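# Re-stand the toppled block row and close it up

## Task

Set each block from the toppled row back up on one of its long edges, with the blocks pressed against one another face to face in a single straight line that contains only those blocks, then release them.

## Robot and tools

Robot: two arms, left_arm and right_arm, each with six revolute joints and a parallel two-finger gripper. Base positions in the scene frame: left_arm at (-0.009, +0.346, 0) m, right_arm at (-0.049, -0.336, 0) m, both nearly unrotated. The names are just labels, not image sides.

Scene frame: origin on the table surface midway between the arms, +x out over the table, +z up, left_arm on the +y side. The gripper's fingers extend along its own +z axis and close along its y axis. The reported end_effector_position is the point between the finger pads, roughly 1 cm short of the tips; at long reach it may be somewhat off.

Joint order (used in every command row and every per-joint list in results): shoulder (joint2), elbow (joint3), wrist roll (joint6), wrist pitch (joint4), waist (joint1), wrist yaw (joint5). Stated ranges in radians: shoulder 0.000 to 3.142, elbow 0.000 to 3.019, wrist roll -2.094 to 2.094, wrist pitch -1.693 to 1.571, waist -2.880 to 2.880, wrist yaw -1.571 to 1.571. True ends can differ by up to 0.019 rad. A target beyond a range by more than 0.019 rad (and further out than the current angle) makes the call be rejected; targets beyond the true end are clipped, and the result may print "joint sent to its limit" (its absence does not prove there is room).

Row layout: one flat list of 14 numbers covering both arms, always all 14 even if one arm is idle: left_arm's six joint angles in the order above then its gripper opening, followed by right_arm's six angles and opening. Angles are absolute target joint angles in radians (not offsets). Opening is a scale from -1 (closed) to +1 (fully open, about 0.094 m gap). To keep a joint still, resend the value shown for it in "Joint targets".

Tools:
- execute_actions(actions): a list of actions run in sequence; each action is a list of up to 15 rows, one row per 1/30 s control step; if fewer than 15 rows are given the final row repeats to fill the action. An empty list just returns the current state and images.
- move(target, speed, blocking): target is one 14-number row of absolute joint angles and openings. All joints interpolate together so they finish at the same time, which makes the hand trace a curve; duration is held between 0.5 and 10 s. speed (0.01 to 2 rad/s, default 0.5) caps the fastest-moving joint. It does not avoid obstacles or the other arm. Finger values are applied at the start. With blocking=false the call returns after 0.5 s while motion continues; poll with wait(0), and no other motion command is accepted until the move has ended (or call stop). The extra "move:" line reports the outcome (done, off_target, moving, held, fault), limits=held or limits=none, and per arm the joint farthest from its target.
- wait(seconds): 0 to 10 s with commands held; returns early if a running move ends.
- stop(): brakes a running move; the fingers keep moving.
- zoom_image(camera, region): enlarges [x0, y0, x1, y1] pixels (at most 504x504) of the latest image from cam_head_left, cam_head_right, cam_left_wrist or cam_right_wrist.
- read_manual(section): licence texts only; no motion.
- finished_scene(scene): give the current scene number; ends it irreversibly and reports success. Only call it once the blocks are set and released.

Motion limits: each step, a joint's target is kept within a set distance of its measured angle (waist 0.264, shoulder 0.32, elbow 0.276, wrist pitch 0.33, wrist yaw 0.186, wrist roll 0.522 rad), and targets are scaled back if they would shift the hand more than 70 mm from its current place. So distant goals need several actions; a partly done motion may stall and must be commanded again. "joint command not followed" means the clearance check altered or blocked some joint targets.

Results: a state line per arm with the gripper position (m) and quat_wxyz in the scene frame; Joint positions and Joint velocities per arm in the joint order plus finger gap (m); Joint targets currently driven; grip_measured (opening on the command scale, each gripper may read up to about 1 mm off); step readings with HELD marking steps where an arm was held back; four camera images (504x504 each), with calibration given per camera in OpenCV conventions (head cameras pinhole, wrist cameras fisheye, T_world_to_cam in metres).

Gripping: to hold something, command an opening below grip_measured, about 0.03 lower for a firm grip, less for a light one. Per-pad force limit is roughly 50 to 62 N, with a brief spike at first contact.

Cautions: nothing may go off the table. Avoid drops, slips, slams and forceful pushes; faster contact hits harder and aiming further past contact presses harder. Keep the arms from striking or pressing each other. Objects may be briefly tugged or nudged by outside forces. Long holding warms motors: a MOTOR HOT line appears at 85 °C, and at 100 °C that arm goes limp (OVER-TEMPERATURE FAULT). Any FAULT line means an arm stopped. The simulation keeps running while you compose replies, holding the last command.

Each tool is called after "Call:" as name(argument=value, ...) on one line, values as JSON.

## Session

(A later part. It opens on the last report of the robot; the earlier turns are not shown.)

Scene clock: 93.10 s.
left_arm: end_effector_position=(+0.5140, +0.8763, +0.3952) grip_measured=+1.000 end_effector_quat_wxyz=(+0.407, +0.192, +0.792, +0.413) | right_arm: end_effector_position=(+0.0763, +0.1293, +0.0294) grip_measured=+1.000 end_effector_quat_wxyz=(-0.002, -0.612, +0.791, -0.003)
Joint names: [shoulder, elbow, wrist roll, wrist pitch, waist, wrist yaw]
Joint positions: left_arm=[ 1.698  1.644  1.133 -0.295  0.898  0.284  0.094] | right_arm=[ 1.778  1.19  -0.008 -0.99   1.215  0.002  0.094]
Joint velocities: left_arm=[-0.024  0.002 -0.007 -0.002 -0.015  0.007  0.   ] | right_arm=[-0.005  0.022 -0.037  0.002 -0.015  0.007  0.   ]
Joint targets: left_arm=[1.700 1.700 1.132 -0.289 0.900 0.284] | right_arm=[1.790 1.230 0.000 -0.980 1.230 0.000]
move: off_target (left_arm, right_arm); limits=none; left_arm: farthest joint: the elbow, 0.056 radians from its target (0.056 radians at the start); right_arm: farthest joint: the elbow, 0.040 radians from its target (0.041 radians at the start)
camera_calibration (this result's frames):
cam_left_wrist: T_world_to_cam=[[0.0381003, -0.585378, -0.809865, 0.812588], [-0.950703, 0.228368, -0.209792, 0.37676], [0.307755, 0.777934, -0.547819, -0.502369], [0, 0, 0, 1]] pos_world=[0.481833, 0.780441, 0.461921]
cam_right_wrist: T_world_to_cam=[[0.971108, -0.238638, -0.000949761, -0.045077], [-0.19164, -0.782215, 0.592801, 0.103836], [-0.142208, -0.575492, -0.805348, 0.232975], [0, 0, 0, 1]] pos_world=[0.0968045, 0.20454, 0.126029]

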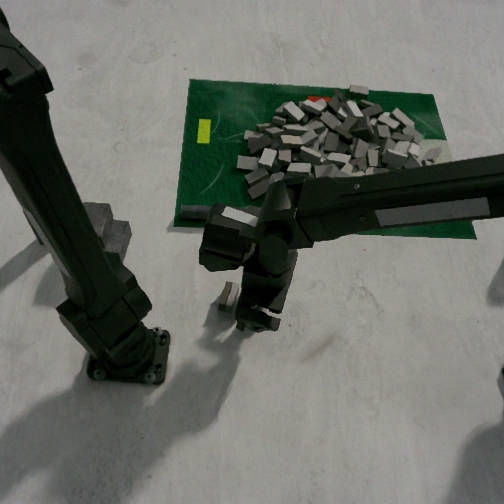

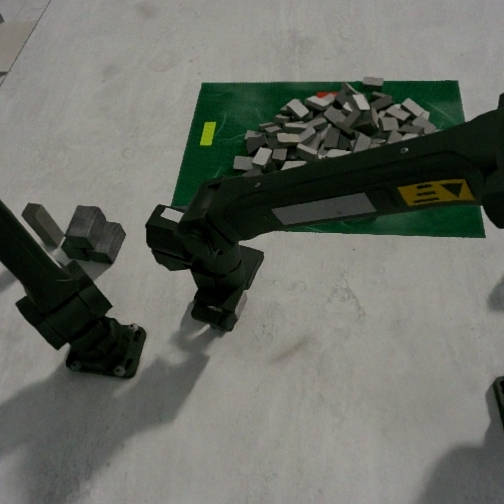

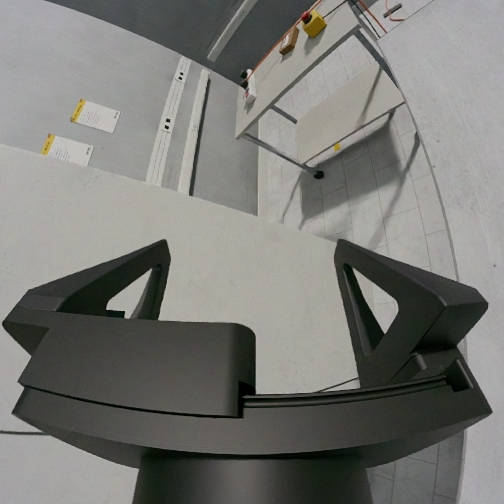

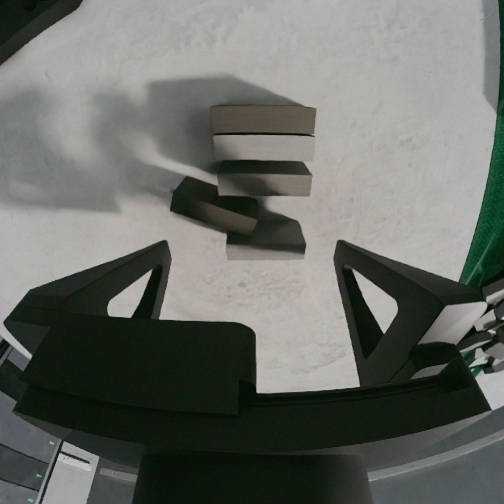

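Call:
move(target=[1.7,1.7,1.132,-0.289,0.9,0.284,1,1.76,1.3,-1.58,-1.08,1.24,0,1], speed=0.8)

Call:
move(target=[1.7,1.7,1.132,-0.289,0.9,0.284,1,1.825,1.3,-1.58,-0.985,1.24,0,1], speed=0.2)

Call:
move(target=[1.7,1.7,1.132,-0.289,0.9,0.284,1,1.878,1.3,-1.58,-0.962,1.24,0,1], speed=0.1)

Call:
execute_actions(actions=[[[1.7,1.7,1.132,-0.289,0.9,0.284,1,1.878,1.3,-1.58,-0.962,1.24,0,0.75]],[[1.7,1.7,1.132,-0.289,0.9,0.284,1,1.878,1.3,-1.58,-0.962,1.24,0,0.6]],[[1.7,1.7,1.132,-0.289,0.9,0.284,1,1.878,1.3,-1.58,-0.962,1.24,0,0.45]],[[1.7,1.7,1.132,-0.289,0.9,0.284,1,1.878,1.3,-1.58,-0.962,1.24,0,0.3]],[[1.7,1.7,1.132,-0.289,0.9,0.284,1,1.878,1.3,-1.58,-0.962,1.24,0,0.15]],[[1.7,1.7,1.132,-0.289,0.9,0.284,1,1.878,1.3,-1.58,-0.962,1.24,0,0.6]]])

Call:
move(target=[1.7,1.7,1.132,-0.289,0.9,0.284,1,1.76,1.3,-1.58,-1.08,1.24,0,0.6], speed=0.3)

Call:
move(target=[1.7,1.7,1.132,-0.289,0.9,0.284,1,1.79,1.26,0,-1.0,1.235,0,1], speed=0.8)

Scene clock: 98.93 s.
left_arm: end_effector_position=(+0.5140, +0.8763, +0.3952) grip_measured=+1.000 end_effector_quat_wxyz=(+0.407, +0.192, +0.792, +0.413) | right_arm: end_effector_position=(+0.0740, +0.1404, +0.0545) grip_measured=+1.000 end_effector_quat_wxyz=(+0.007, +0.992, -0.125, -0.000)
Joint names: [shoulder, elbow, wrist roll, wrist pitch, waist, wrist yaw]
Joint positions: left_arm=[ 1.698  1.644  1.133 -0.295  0.898  0.284  0.094] | right_arm=[ 1.77   1.256 -1.571 -1.071  1.226  0.002  0.094]
Joint velocities: left_arm=[ 0.005 -0.022  0.007  0.007 -0.005 -0.051  0.   ] | right_arm=[-0.034 -0.027 -0.051 -0.017 -0.015  0.007  0.   ]
Joint targets: left_arm=[1.700 1.700 1.132 -0.289 0.900 0.284] | right_arm=[1.760 1.300 -1.580 -1.080 1.240 -0.000]
move: off_target (left_arm, right_arm); limits=none; left_arm: farthest joint: the elbow, 0.056 radians from its target (0.056 radians at the start); right_arm: farthest joint: the elbow, 0.044 radians from its target (0.110 radians at the start)
camera_calibration (this result's frames):
cam_left_wrist: T_world_to_cam=[[0.0381003, -0.585378, -0.809865, 0.812588], [-0.950703, 0.228368, -0.209792, 0.37676], [0.307755, 0.777934, -0.547819, -0.502369], [0, 0, 0, 1]] pos_world=[0.481833, 0.780441, 0.461921]
cam_right_wrist: T_world_to_cam=[[0.236259, 0.97154, -0.0170478, -0.154753], [0.788202, -0.181356, 0.588088, -0.0594213], [0.56826, -0.152378, -0.808617, 0.147401], [0, 0, 0, 1]] pos_world=[-0.000364326, 0.162033, 0.151498]

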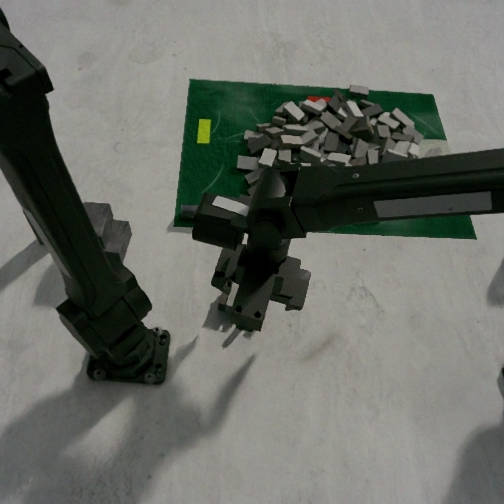

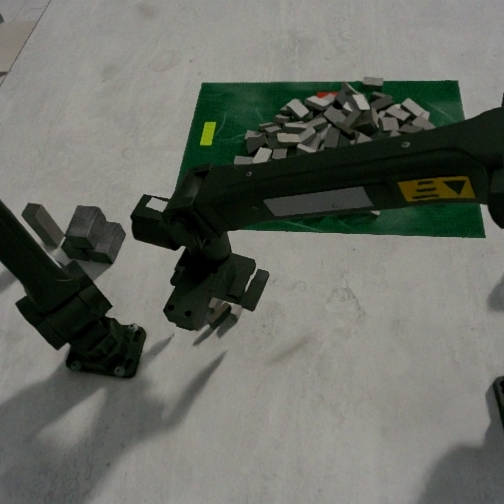

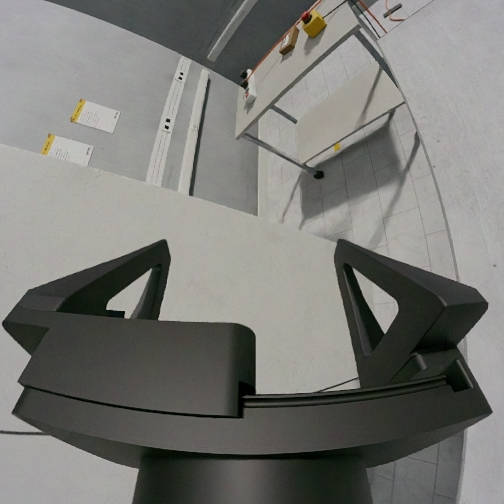

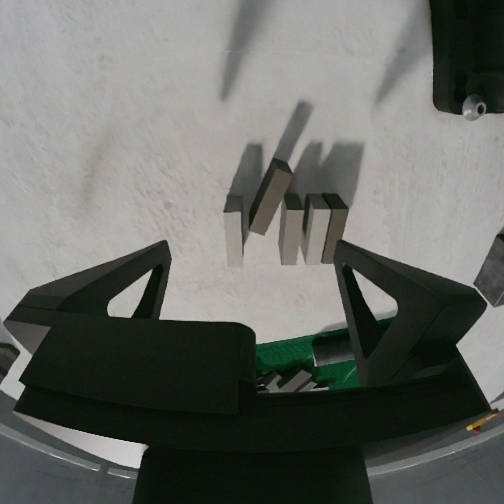

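Scene clock: 99.80 s.
left_arm: end_effector_position=(+0.5140, +0.8763, +0.3952) grip_measured=+1.000 end_effector_quat_wxyz=(+0.407, +0.192, +0.792, +0.413) | right_arm: end_effector_position=(+0.0780, +0.1557, +0.0379) grip_measured=+1.000 end_effector_quat_wxyz=(-0.013, +0.992, -0.125, +0.002)
Joint names: [shoulder, elbow, wrist roll, wrist pitch, waist, wrist yaw]
Joint positions: left_arm=[ 1.698  1.644  1.133 -0.295  0.898  0.284  0.094] | right_arm=[ 1.805  1.256 -1.572 -0.995  1.226  0.002  0.094]
Joint velocities: left_arm=[-0.005  0.002  0.051  0.002 -0.005 -0.022  0.   ] | right_arm=[ 0.015 -0.002 -0.051  0.017  0.005 -0.051  0.   ]
Joint targets: left_arm=[1.700 1.700 1.132 -0.289 0.900 0.284] | right_arm=[1.825 1.300 -1.580 -0.985 1.240 -0.000]
move: off_target (left_arm, right_arm); limits=none; left_arm: farthest joint: the elbow, 0.056 radians from its target (0.056 radians at the start); right_arm: farthest joint: the elbow, 0.044 radians from its target (0.044 radians at the start)
camera_calibration (this result's frames):
cam_left_wrist: T_world_to_cam=[[0.0381003, -0.585378, -0.809865, 0.812588], [-0.950703, 0.228368, -0.209792, 0.37676], [0.307755, 0.777934, -0.547819, -0.502369], [0, 0, 0, 1]] pos_world=[0.481833, 0.780441, 0.461921]
cam_right_wrist: T_world_to_cam=[[0.235482, 0.971579, 0.0241439, -0.172412], [0.782329, -0.204236, 0.588429, -0.0459864], [0.576636, -0.119676, -0.808188, 0.128345], [0, 0, 0, 1]] pos_world=[0.00256799, 0.173479, 0.134949]

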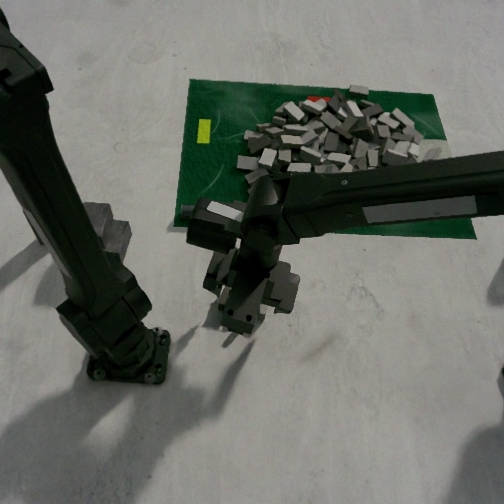

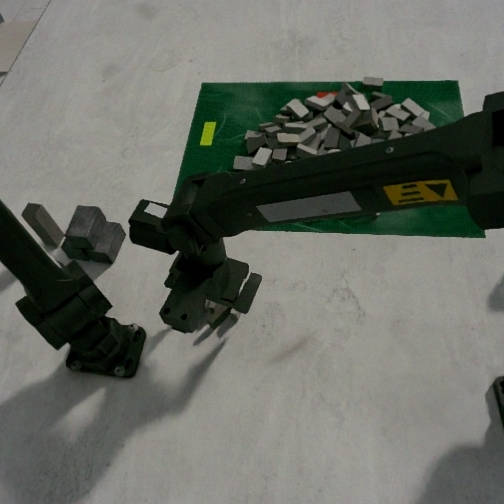

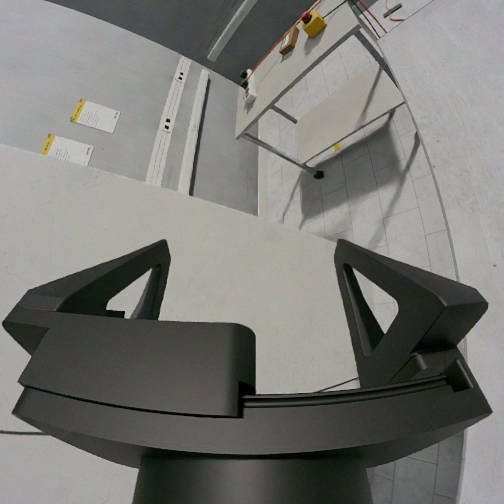

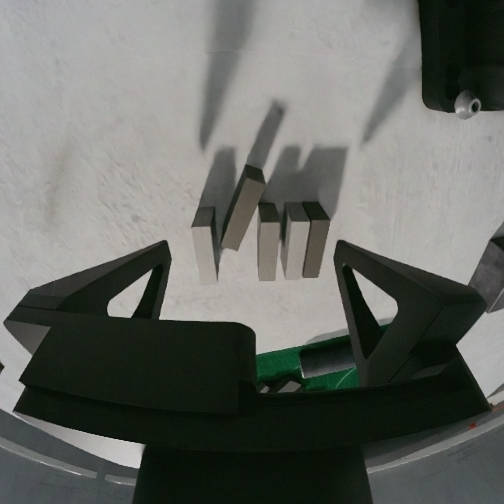

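Scene clock: 100.87 s.
left_arm: end_effector_position=(+0.5140, +0.8763, +0.3952) grip_measured=+1.000 end_effector_quat_wxyz=(+0.407, +0.192, +0.792, +0.413) | right_arm: end_effector_position=(+0.0781, +0.1562, +0.0130) grip_measured=+1.000 end_effector_quat_wxyz=(+0.001, +0.992, -0.125, +0.001)
Joint names: [shoulder, elbow, wrist roll, wrist pitch, waist, wrist yaw]
Joint positions: left_arm=[ 1.698  1.644  1.133 -0.295  0.898  0.284  0.094] | right_arm=[ 1.857  1.257 -1.572 -0.972  1.226  0.002  0.094]
Joint velocities: left_arm=[ 0.005 -0.022 -0.11  -0.002 -0.015 -0.051  0.   ] | right_arm=[ 0.005 -0.002 -0.037 -0.012 -0.015  0.037  0.   ]
Joint targets: left_arm=[1.700 1.700 1.132 -0.289 0.900 0.284] | right_arm=[1.878 1.300 -1.580 -0.962 1.240 -0.000]
move: off_target (left_arm, right_arm); limits=none; left_arm: farthest joint: the elbow, 0.056 radians from its target (0.056 radians at the start); right_arm: farthest joint: the elbow, 0.043 radians from its target (0.044 radians at the start)
camera_calibration (this result's frames):
cam_left_wrist: T_world_to_cam=[[0.0381003, -0.585378, -0.809865, 0.812588], [-0.950703, 0.228368, -0.209792, 0.37676], [0.307755, 0.777934, -0.547819, -0.502369], [0, 0, 0, 1]] pos_world=[0.481833, 0.780441, 0.461921]
cam_right_wrist: T_world_to_cam=[[0.235552, 0.971853, -0.00408056, -0.172013], [0.786453, -0.188146, 0.588297, -0.0341449], [0.570971, -0.141784, -0.808635, 0.112079], [0, 0, 0, 1]] pos_world=[0.00337754, 0.176638, 0.110016]

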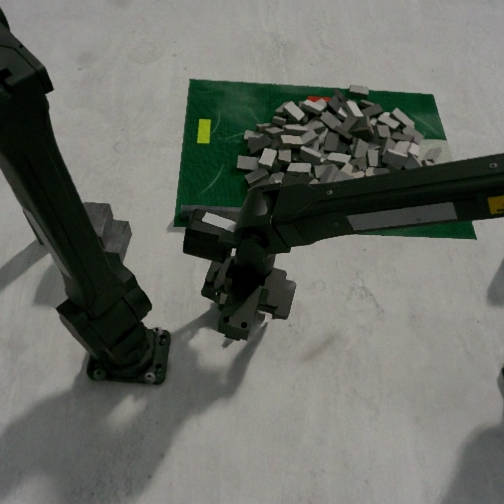

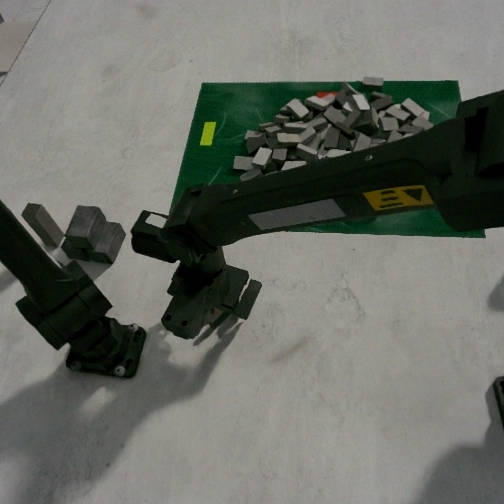

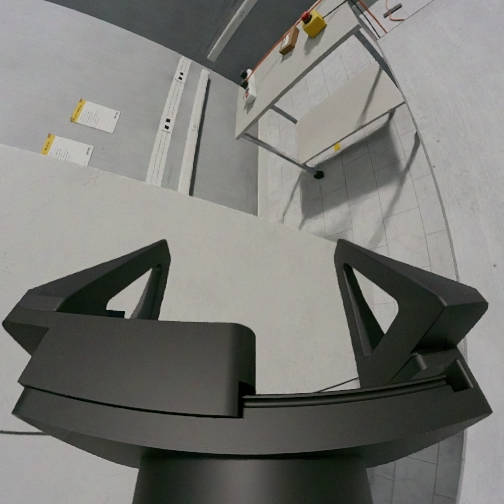

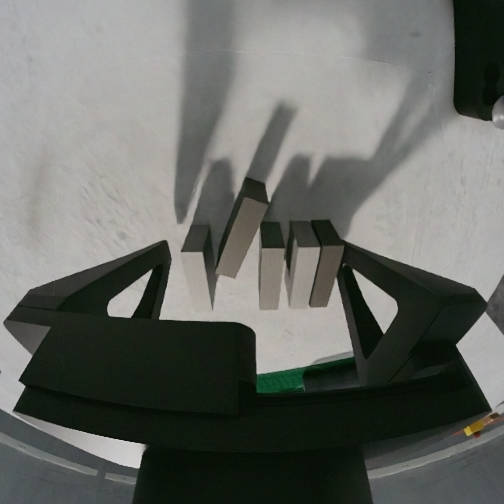

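Scene clock: 103.87 s.
left_arm: end_effector_position=(+0.5140, +0.8763, +0.3952) grip_measured=+1.000 end_effector_quat_wxyz=(+0.407, +0.192, +0.792, +0.413) | right_arm: end_effector_position=(+0.0787, +0.1601, +0.0144) grip_measured=+0.597 end_effector_quat_wxyz=(-0.005, +0.992, -0.124, +0.001)
Joint names: [shoulder, elbow, wrist roll, wrist pitch, waist, wrist yaw]
Joint positions: left_arm=[ 1.698  1.644  1.133 -0.295  0.898  0.284  0.094] | right_arm=[ 1.857  1.262 -1.573 -0.965  1.226  0.     0.075]
Joint velocities: left_arm=[-0.015  0.002  0.037  0.007 -0.005  0.037  0.   ] | right_arm=[-0.005 -0.012  0.066 -0.012  0.015 -0.007  0.   ]
Joint targets: left_arm=[1.700 1.700 1.132 -0.289 0.900 0.284] | right_arm=[1.878 1.300 -1.580 -0.962 1.240 0.000]
Step readings (joint positions; steps 1 to 15: 1st action; 16 to 30: 2nd action; 31 to 45: 3rd action; 46 to 60: 4th action; 61 to 75: 5th action; 76 to 90: 6th action):
0: left_arm=[1.698 1.644 1.133 -0.295 0.898 0.284] | right_arm=[1.857 1.257 -1.572 -0.972 1.226 0.002]
1: left_arm=[1.698 1.644 1.133 -0.295 0.898 0.284] | right_arm=[1.857 1.257 -1.572 -0.972 1.226 0.002]
2: left_arm=[1.698 1.644 1.133 -0.295 0.898 0.284] | right_arm=[1.857 1.258 -1.572 -0.971 1.226 0.002]
4: left_arm=[1.698 1.644 1.133 -0.295 0.898 0.284] | right_arm=[1.857 1.259 -1.572 -0.969 1.226 0.002]
8: left_arm=[1.698 1.644 1.133 -0.295 0.898 0.284] | right_arm=[1.857 1.259 -1.572 -0.969 1.226 0.002]
15: left_arm=[1.698 1.644 1.133 -0.295 0.898 0.284] | right_arm=[1.857 1.259 -1.572 -0.969 1.226 0.002]
16: left_arm=[1.698 1.644 1.133 -0.295 0.898 0.284] | right_arm=[1.857 1.260 -1.573 -0.968 1.226 0.002]
17: left_arm=[1.698 1.644 1.133 -0.295 0.898 0.284] | right_arm=[1.857 1.261 -1.573 -0.968 1.226 0.002]
19: left_arm=[1.698 1.644 1.133 -0.295 0.898 0.284] | right_arm=[1.857 1.261 -1.573 -0.968 1.226 0.002]
23: left_arm=[1.698 1.644 1.133 -0.295 0.898 0.284] | right_arm=[1.857 1.261 -1.573 -0.968 1.226 0.002]
30: left_arm=[1.698 1.644 1.133 -0.295 0.898 0.284] | right_arm=[1.857 1.261 -1.573 -0.968 1.226 0.002]
31: left_arm=[1.698 1.644 1.133 -0.295 0.898 0.284] | right_arm=[1.857 1.261 -1.573 -0.967 1.226 0.001]
32: left_arm=[1.698 1.644 1.133 -0.295 0.898 0.284] | right_arm=[1.857 1.261 -1.573 -0.967 1.226 0.001]
34: left_arm=[1.698 1.644 1.133 -0.295 0.898 0.284] | right_arm=[1.857 1.261 -1.573 -0.967 1.226 0.001]
38: left_arm=[1.698 1.644 1.133 -0.295 0.898 0.284] | right_arm=[1.857 1.261 -1.573 -0.967 1.226 0.001]
45: left_arm=[1.698 1.644 1.133 -0.295 0.898 0.284] | right_arm=[1.857 1.261 -1.573 -0.967 1.226 0.001]
46: left_arm=[1.698 1.644 1.133 -0.295 0.898 0.284] | right_arm=[1.857 1.261 -1.573 -0.967 1.226 0.001]
47: left_arm=[1.698 1.644 1.133 -0.295 0.898 0.284] | right_arm=[1.857 1.262 -1.573 -0.967 1.226 0.001]
49: left_arm=[1.698 1.644 1.133 -0.295 0.898 0.284] | right_arm=[1.857 1.262 -1.573 -0.967 1.226 0.001]
53: left_arm=[1.698 1.644 1.133 -0.295 0.898 0.284] | right_arm=[1.857 1.262 -1.573 -0.966 1.226 0.001]
60: left_arm=[1.698 1.644 1.133 -0.295 0.898 0.284] | right_arm=[1.857 1.262 -1.573 -0.966 1.226 0.001]
61: left_arm=[1.698 1.644 1.133 -0.295 0.898 0.284] | right_arm=[1.857 1.262 -1.573 -0.965 1.226 0.002]
62: left_arm=[1.698 1.644 1.133 -0.295 0.898 0.284] | right_arm=[1.857 1.262 -1.573 -0.965 1.226 0.000]
64: left_arm=[1.698 1.644 1.133 -0.295 0.898 0.284] | right_arm=[1.857 1.262 -1.573 -0.965 1.226 0.000]
68: left_arm=[1.698 1.644 1.133 -0.295 0.898 0.284] | right_arm=[1.857 1.262 -1.573 -0.965 1.226 0.000]
75: left_arm=[1.698 1.644 1.133 -0.295 0.898 0.284] | right_arm=[1.857 1.262 -1.573 -0.965 1.226 0.000]
76: left_arm=[1.698 1.644 1.133 -0.295 0.898 0.284] | right_arm=[1.857 1.262 -1.573 -0.965 1.226 0.000]
77: left_arm=[1.698 1.644 1.133 -0.295 0.898 0.284] | right_arm=[1.857 1.262 -1.573 -0.965 1.226 0.000]
79: left_arm=[1.698 1.644 1.133 -0.295 0.898 0.284] | right_arm=[1.857 1.262 -1.573 -0.965 1.226 0.000]
83: left_arm=[1.698 1.644 1.133 -0.295 0.898 0.284] | right_arm=[1.857 1.262 -1.573 -0.965 1.226 0.000]
90: Joint positions above
camera_calibration (this result's frames):
cam_left_wrist: T_world_to_cam=[[0.0381003, -0.585378, -0.809865, 0.812588], [-0.950703, 0.228368, -0.209792, 0.37676], [0.307755, 0.777934, -0.547819, -0.502369], [0, 0, 0, 1]] pos_world=[0.481833, 0.780441, 0.461921]
cam_right_wrist: T_world_to_cam=[[0.23369, 0.97228, 0.00775824, -0.175997], [0.785741, -0.193543, 0.587496, -0.0338026], [0.572713, -0.131196, -0.80919, 0.111645], [0, 0, 0, 1]] pos_world=[0.00374825, 0.179223, 0.111566]

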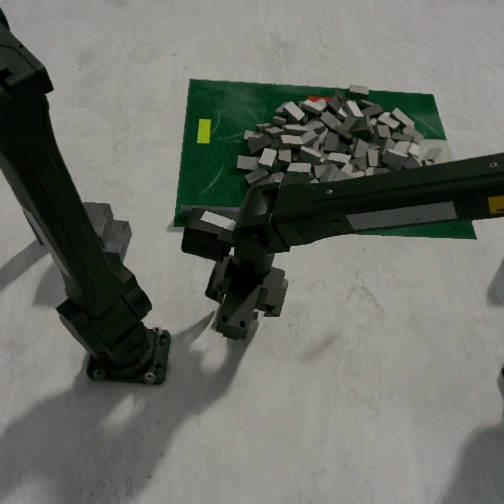

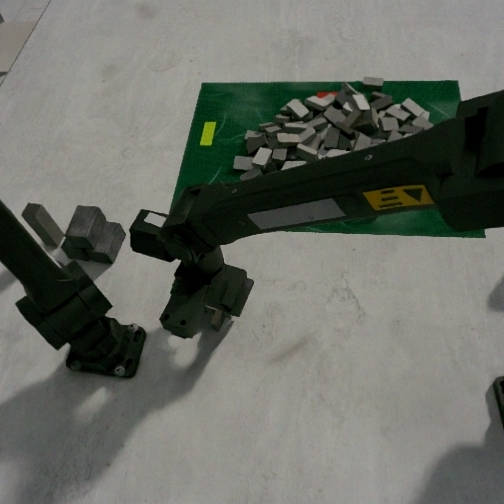

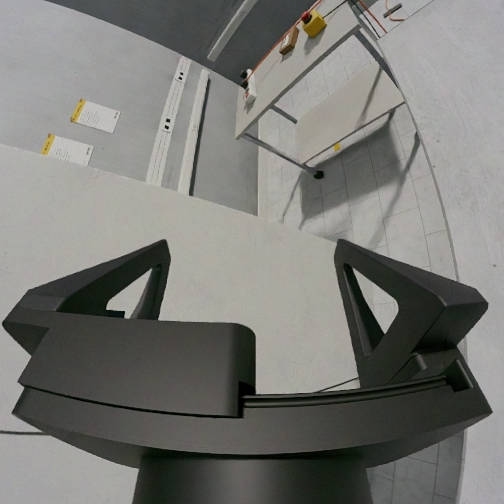

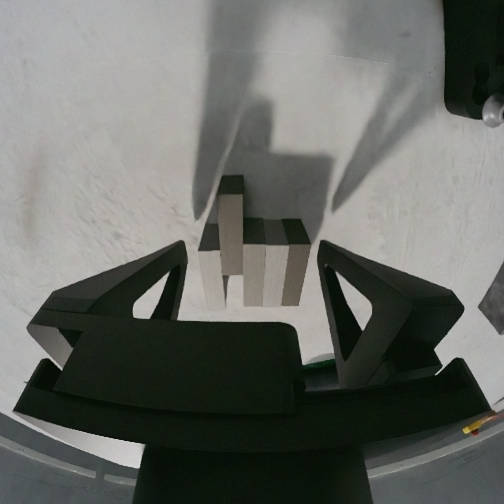

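Scene clock: 104.70 s.
left_arm: end_effector_position=(+0.5140, +0.8763, +0.3952) grip_measured=+1.000 end_effector_quat_wxyz=(+0.407, +0.192, +0.792, +0.413) | right_arm: end_effector_position=(+0.0746, +0.1440, +0.0652) grip_measured=+0.597 end_effector_quat_wxyz=(-0.005, +0.992, -0.124, +0.001)
Joint names: [shoulder, elbow, wrist roll, wrist pitch, waist, wrist yaw]
Joint positions: left_arm=[ 1.698  1.644  1.133 -0.295  0.898  0.284  0.094] | right_arm=[ 1.752  1.262 -1.573 -1.072  1.226  0.     0.075]
Joint velocities: left_arm=[-0.005  0.022 -0.037 -0.017 -0.005 -0.037  0.   ] | right_arm=[-0.015 -0.012  0.022 -0.007 -0.015  0.007  0.   ]
Joint targets: left_arm=[1.700 1.700 1.132 -0.289 0.900 0.284] | right_arm=[1.760 1.300 -1.580 -1.080 1.240 -0.000]
move: off_target (left_arm, right_arm); limits=none; left_arm: farthest joint: the elbow, 0.056 radians from its target (0.056 radians at the start); right_arm: farthest joint: the elbow, 0.038 radians from its target (0.038 radians at the start)
camera_calibration (this result's frames):
cam_left_wrist: T_world_to_cam=[[0.0381003, -0.585378, -0.809865, 0.812588], [-0.950703, 0.228368, -0.209792, 0.37676], [0.307755, 0.777934, -0.547819, -0.502369], [0, 0, 0, 1]] pos_world=[0.481833, 0.780441, 0.461921]
cam_right_wrist: T_world_to_cam=[[0.233691, 0.972286, 0.00699539, -0.159745], [0.785852, -0.193108, 0.587491, -0.063592], [0.57256, -0.131794, -0.809201, 0.153089], [0, 0, 0, 1]] pos_world=[-0.00034792, 0.163214, 0.162357]

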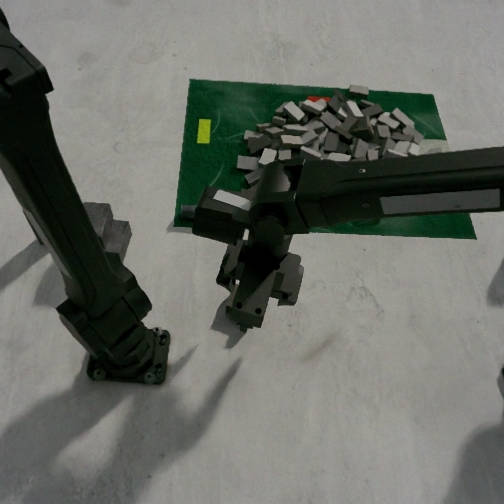

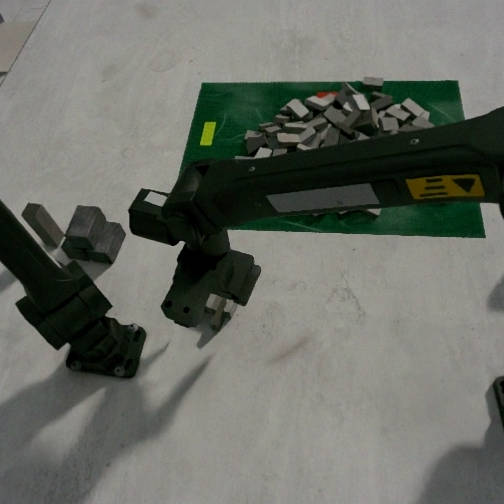

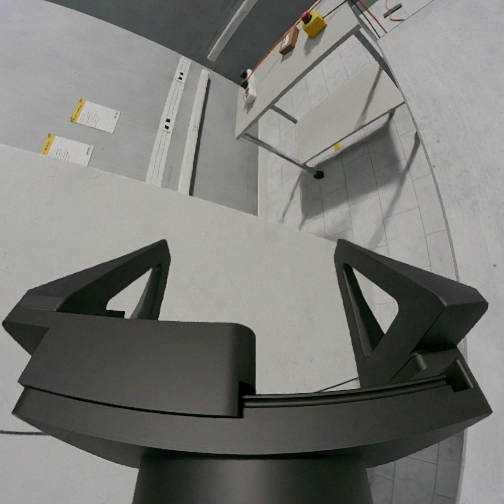

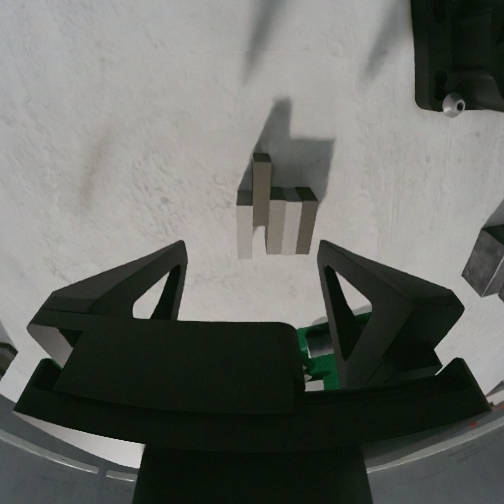

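Scene clock: 107.57 s.
left_arm: end_effector_position=(+0.5140, +0.8763, +0.3952) grip_measured=+1.000 end_effector_quat_wxyz=(+0.407, +0.192, +0.792, +0.413) | right_arm: end_effector_position=(+0.0781, +0.1578, +0.0600) grip_measured=+1.000 end_effector_quat_wxyz=(+0.023, -0.616, +0.787, +0.018)
Joint names: [shoulder, elbow, wrist roll, wrist pitch, waist, wrist yaw]
Joint positions: left_arm=[ 1.698  1.644  1.133 -0.295  0.898  0.284  0.094] | right_arm=[ 1.763  1.262 -0.009 -1.011  1.226  0.     0.094]
Joint velocities: left_arm=[-0.024 -0.012  0.051 -0.012 -0.005  0.037  0.   ] | right_arm=[-0.015 -0.002  0.007 -0.012 -0.015 -0.066  0.   ]
Joint targets: left_arm=[1.700 1.700 1.132 -0.289 0.900 0.284] | right_arm=[1.790 1.260 -0.000 -1.000 1.235 0.000]
move: off_target (left_arm, right_arm); limits=none; left_arm: farthest joint: the elbow, 0.056 radians from its target (0.056 radians at the start); right_arm: farthest joint: the shoulder, 0.027 radians from its target (0.038 radians at the start)
camera_calibration (this result's frames):
cam_left_wrist: T_world_to_cam=[[0.0381003, -0.585378, -0.809865, 0.812588], [-0.950703, 0.228368, -0.209792, 0.37676], [0.307755, 0.777934, -0.547819, -0.502369], [0, 0, 0, 1]] pos_world=[0.481833, 0.780441, 0.461921]
cam_right_wrist: T_world_to_cam=[[0.973795, -0.227427, -0.000720535, -0.0419602], [-0.191226, -0.820499, 0.538714, 0.117567], [-0.123109, -0.524459, -0.842488, 0.266963], [0, 0, 0, 1]] pos_world=[0.0962082, 0.226932, 0.161548]

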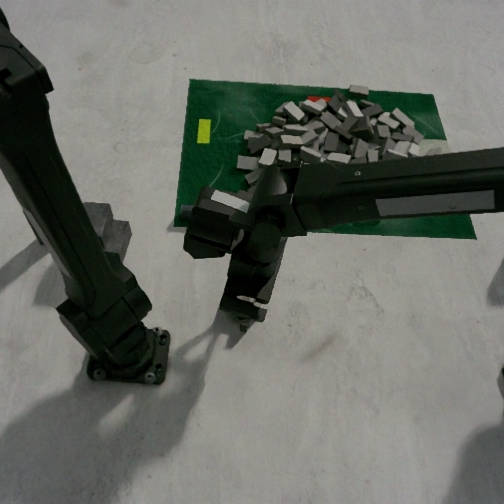

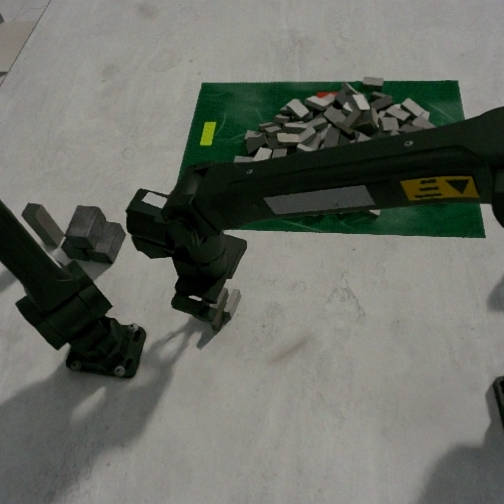

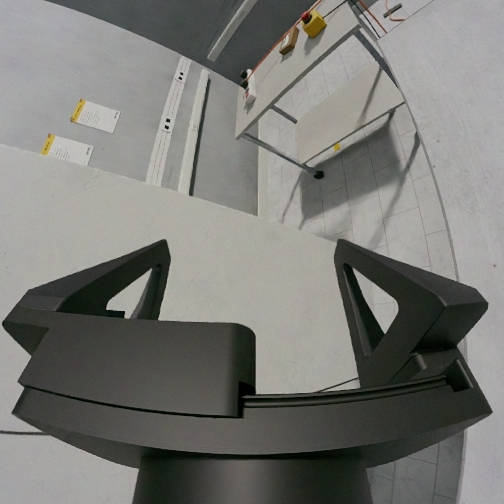

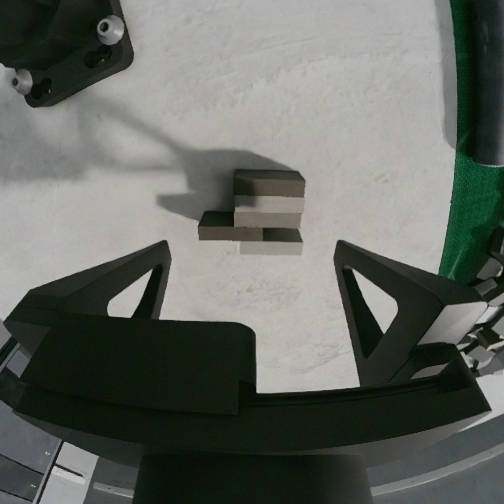

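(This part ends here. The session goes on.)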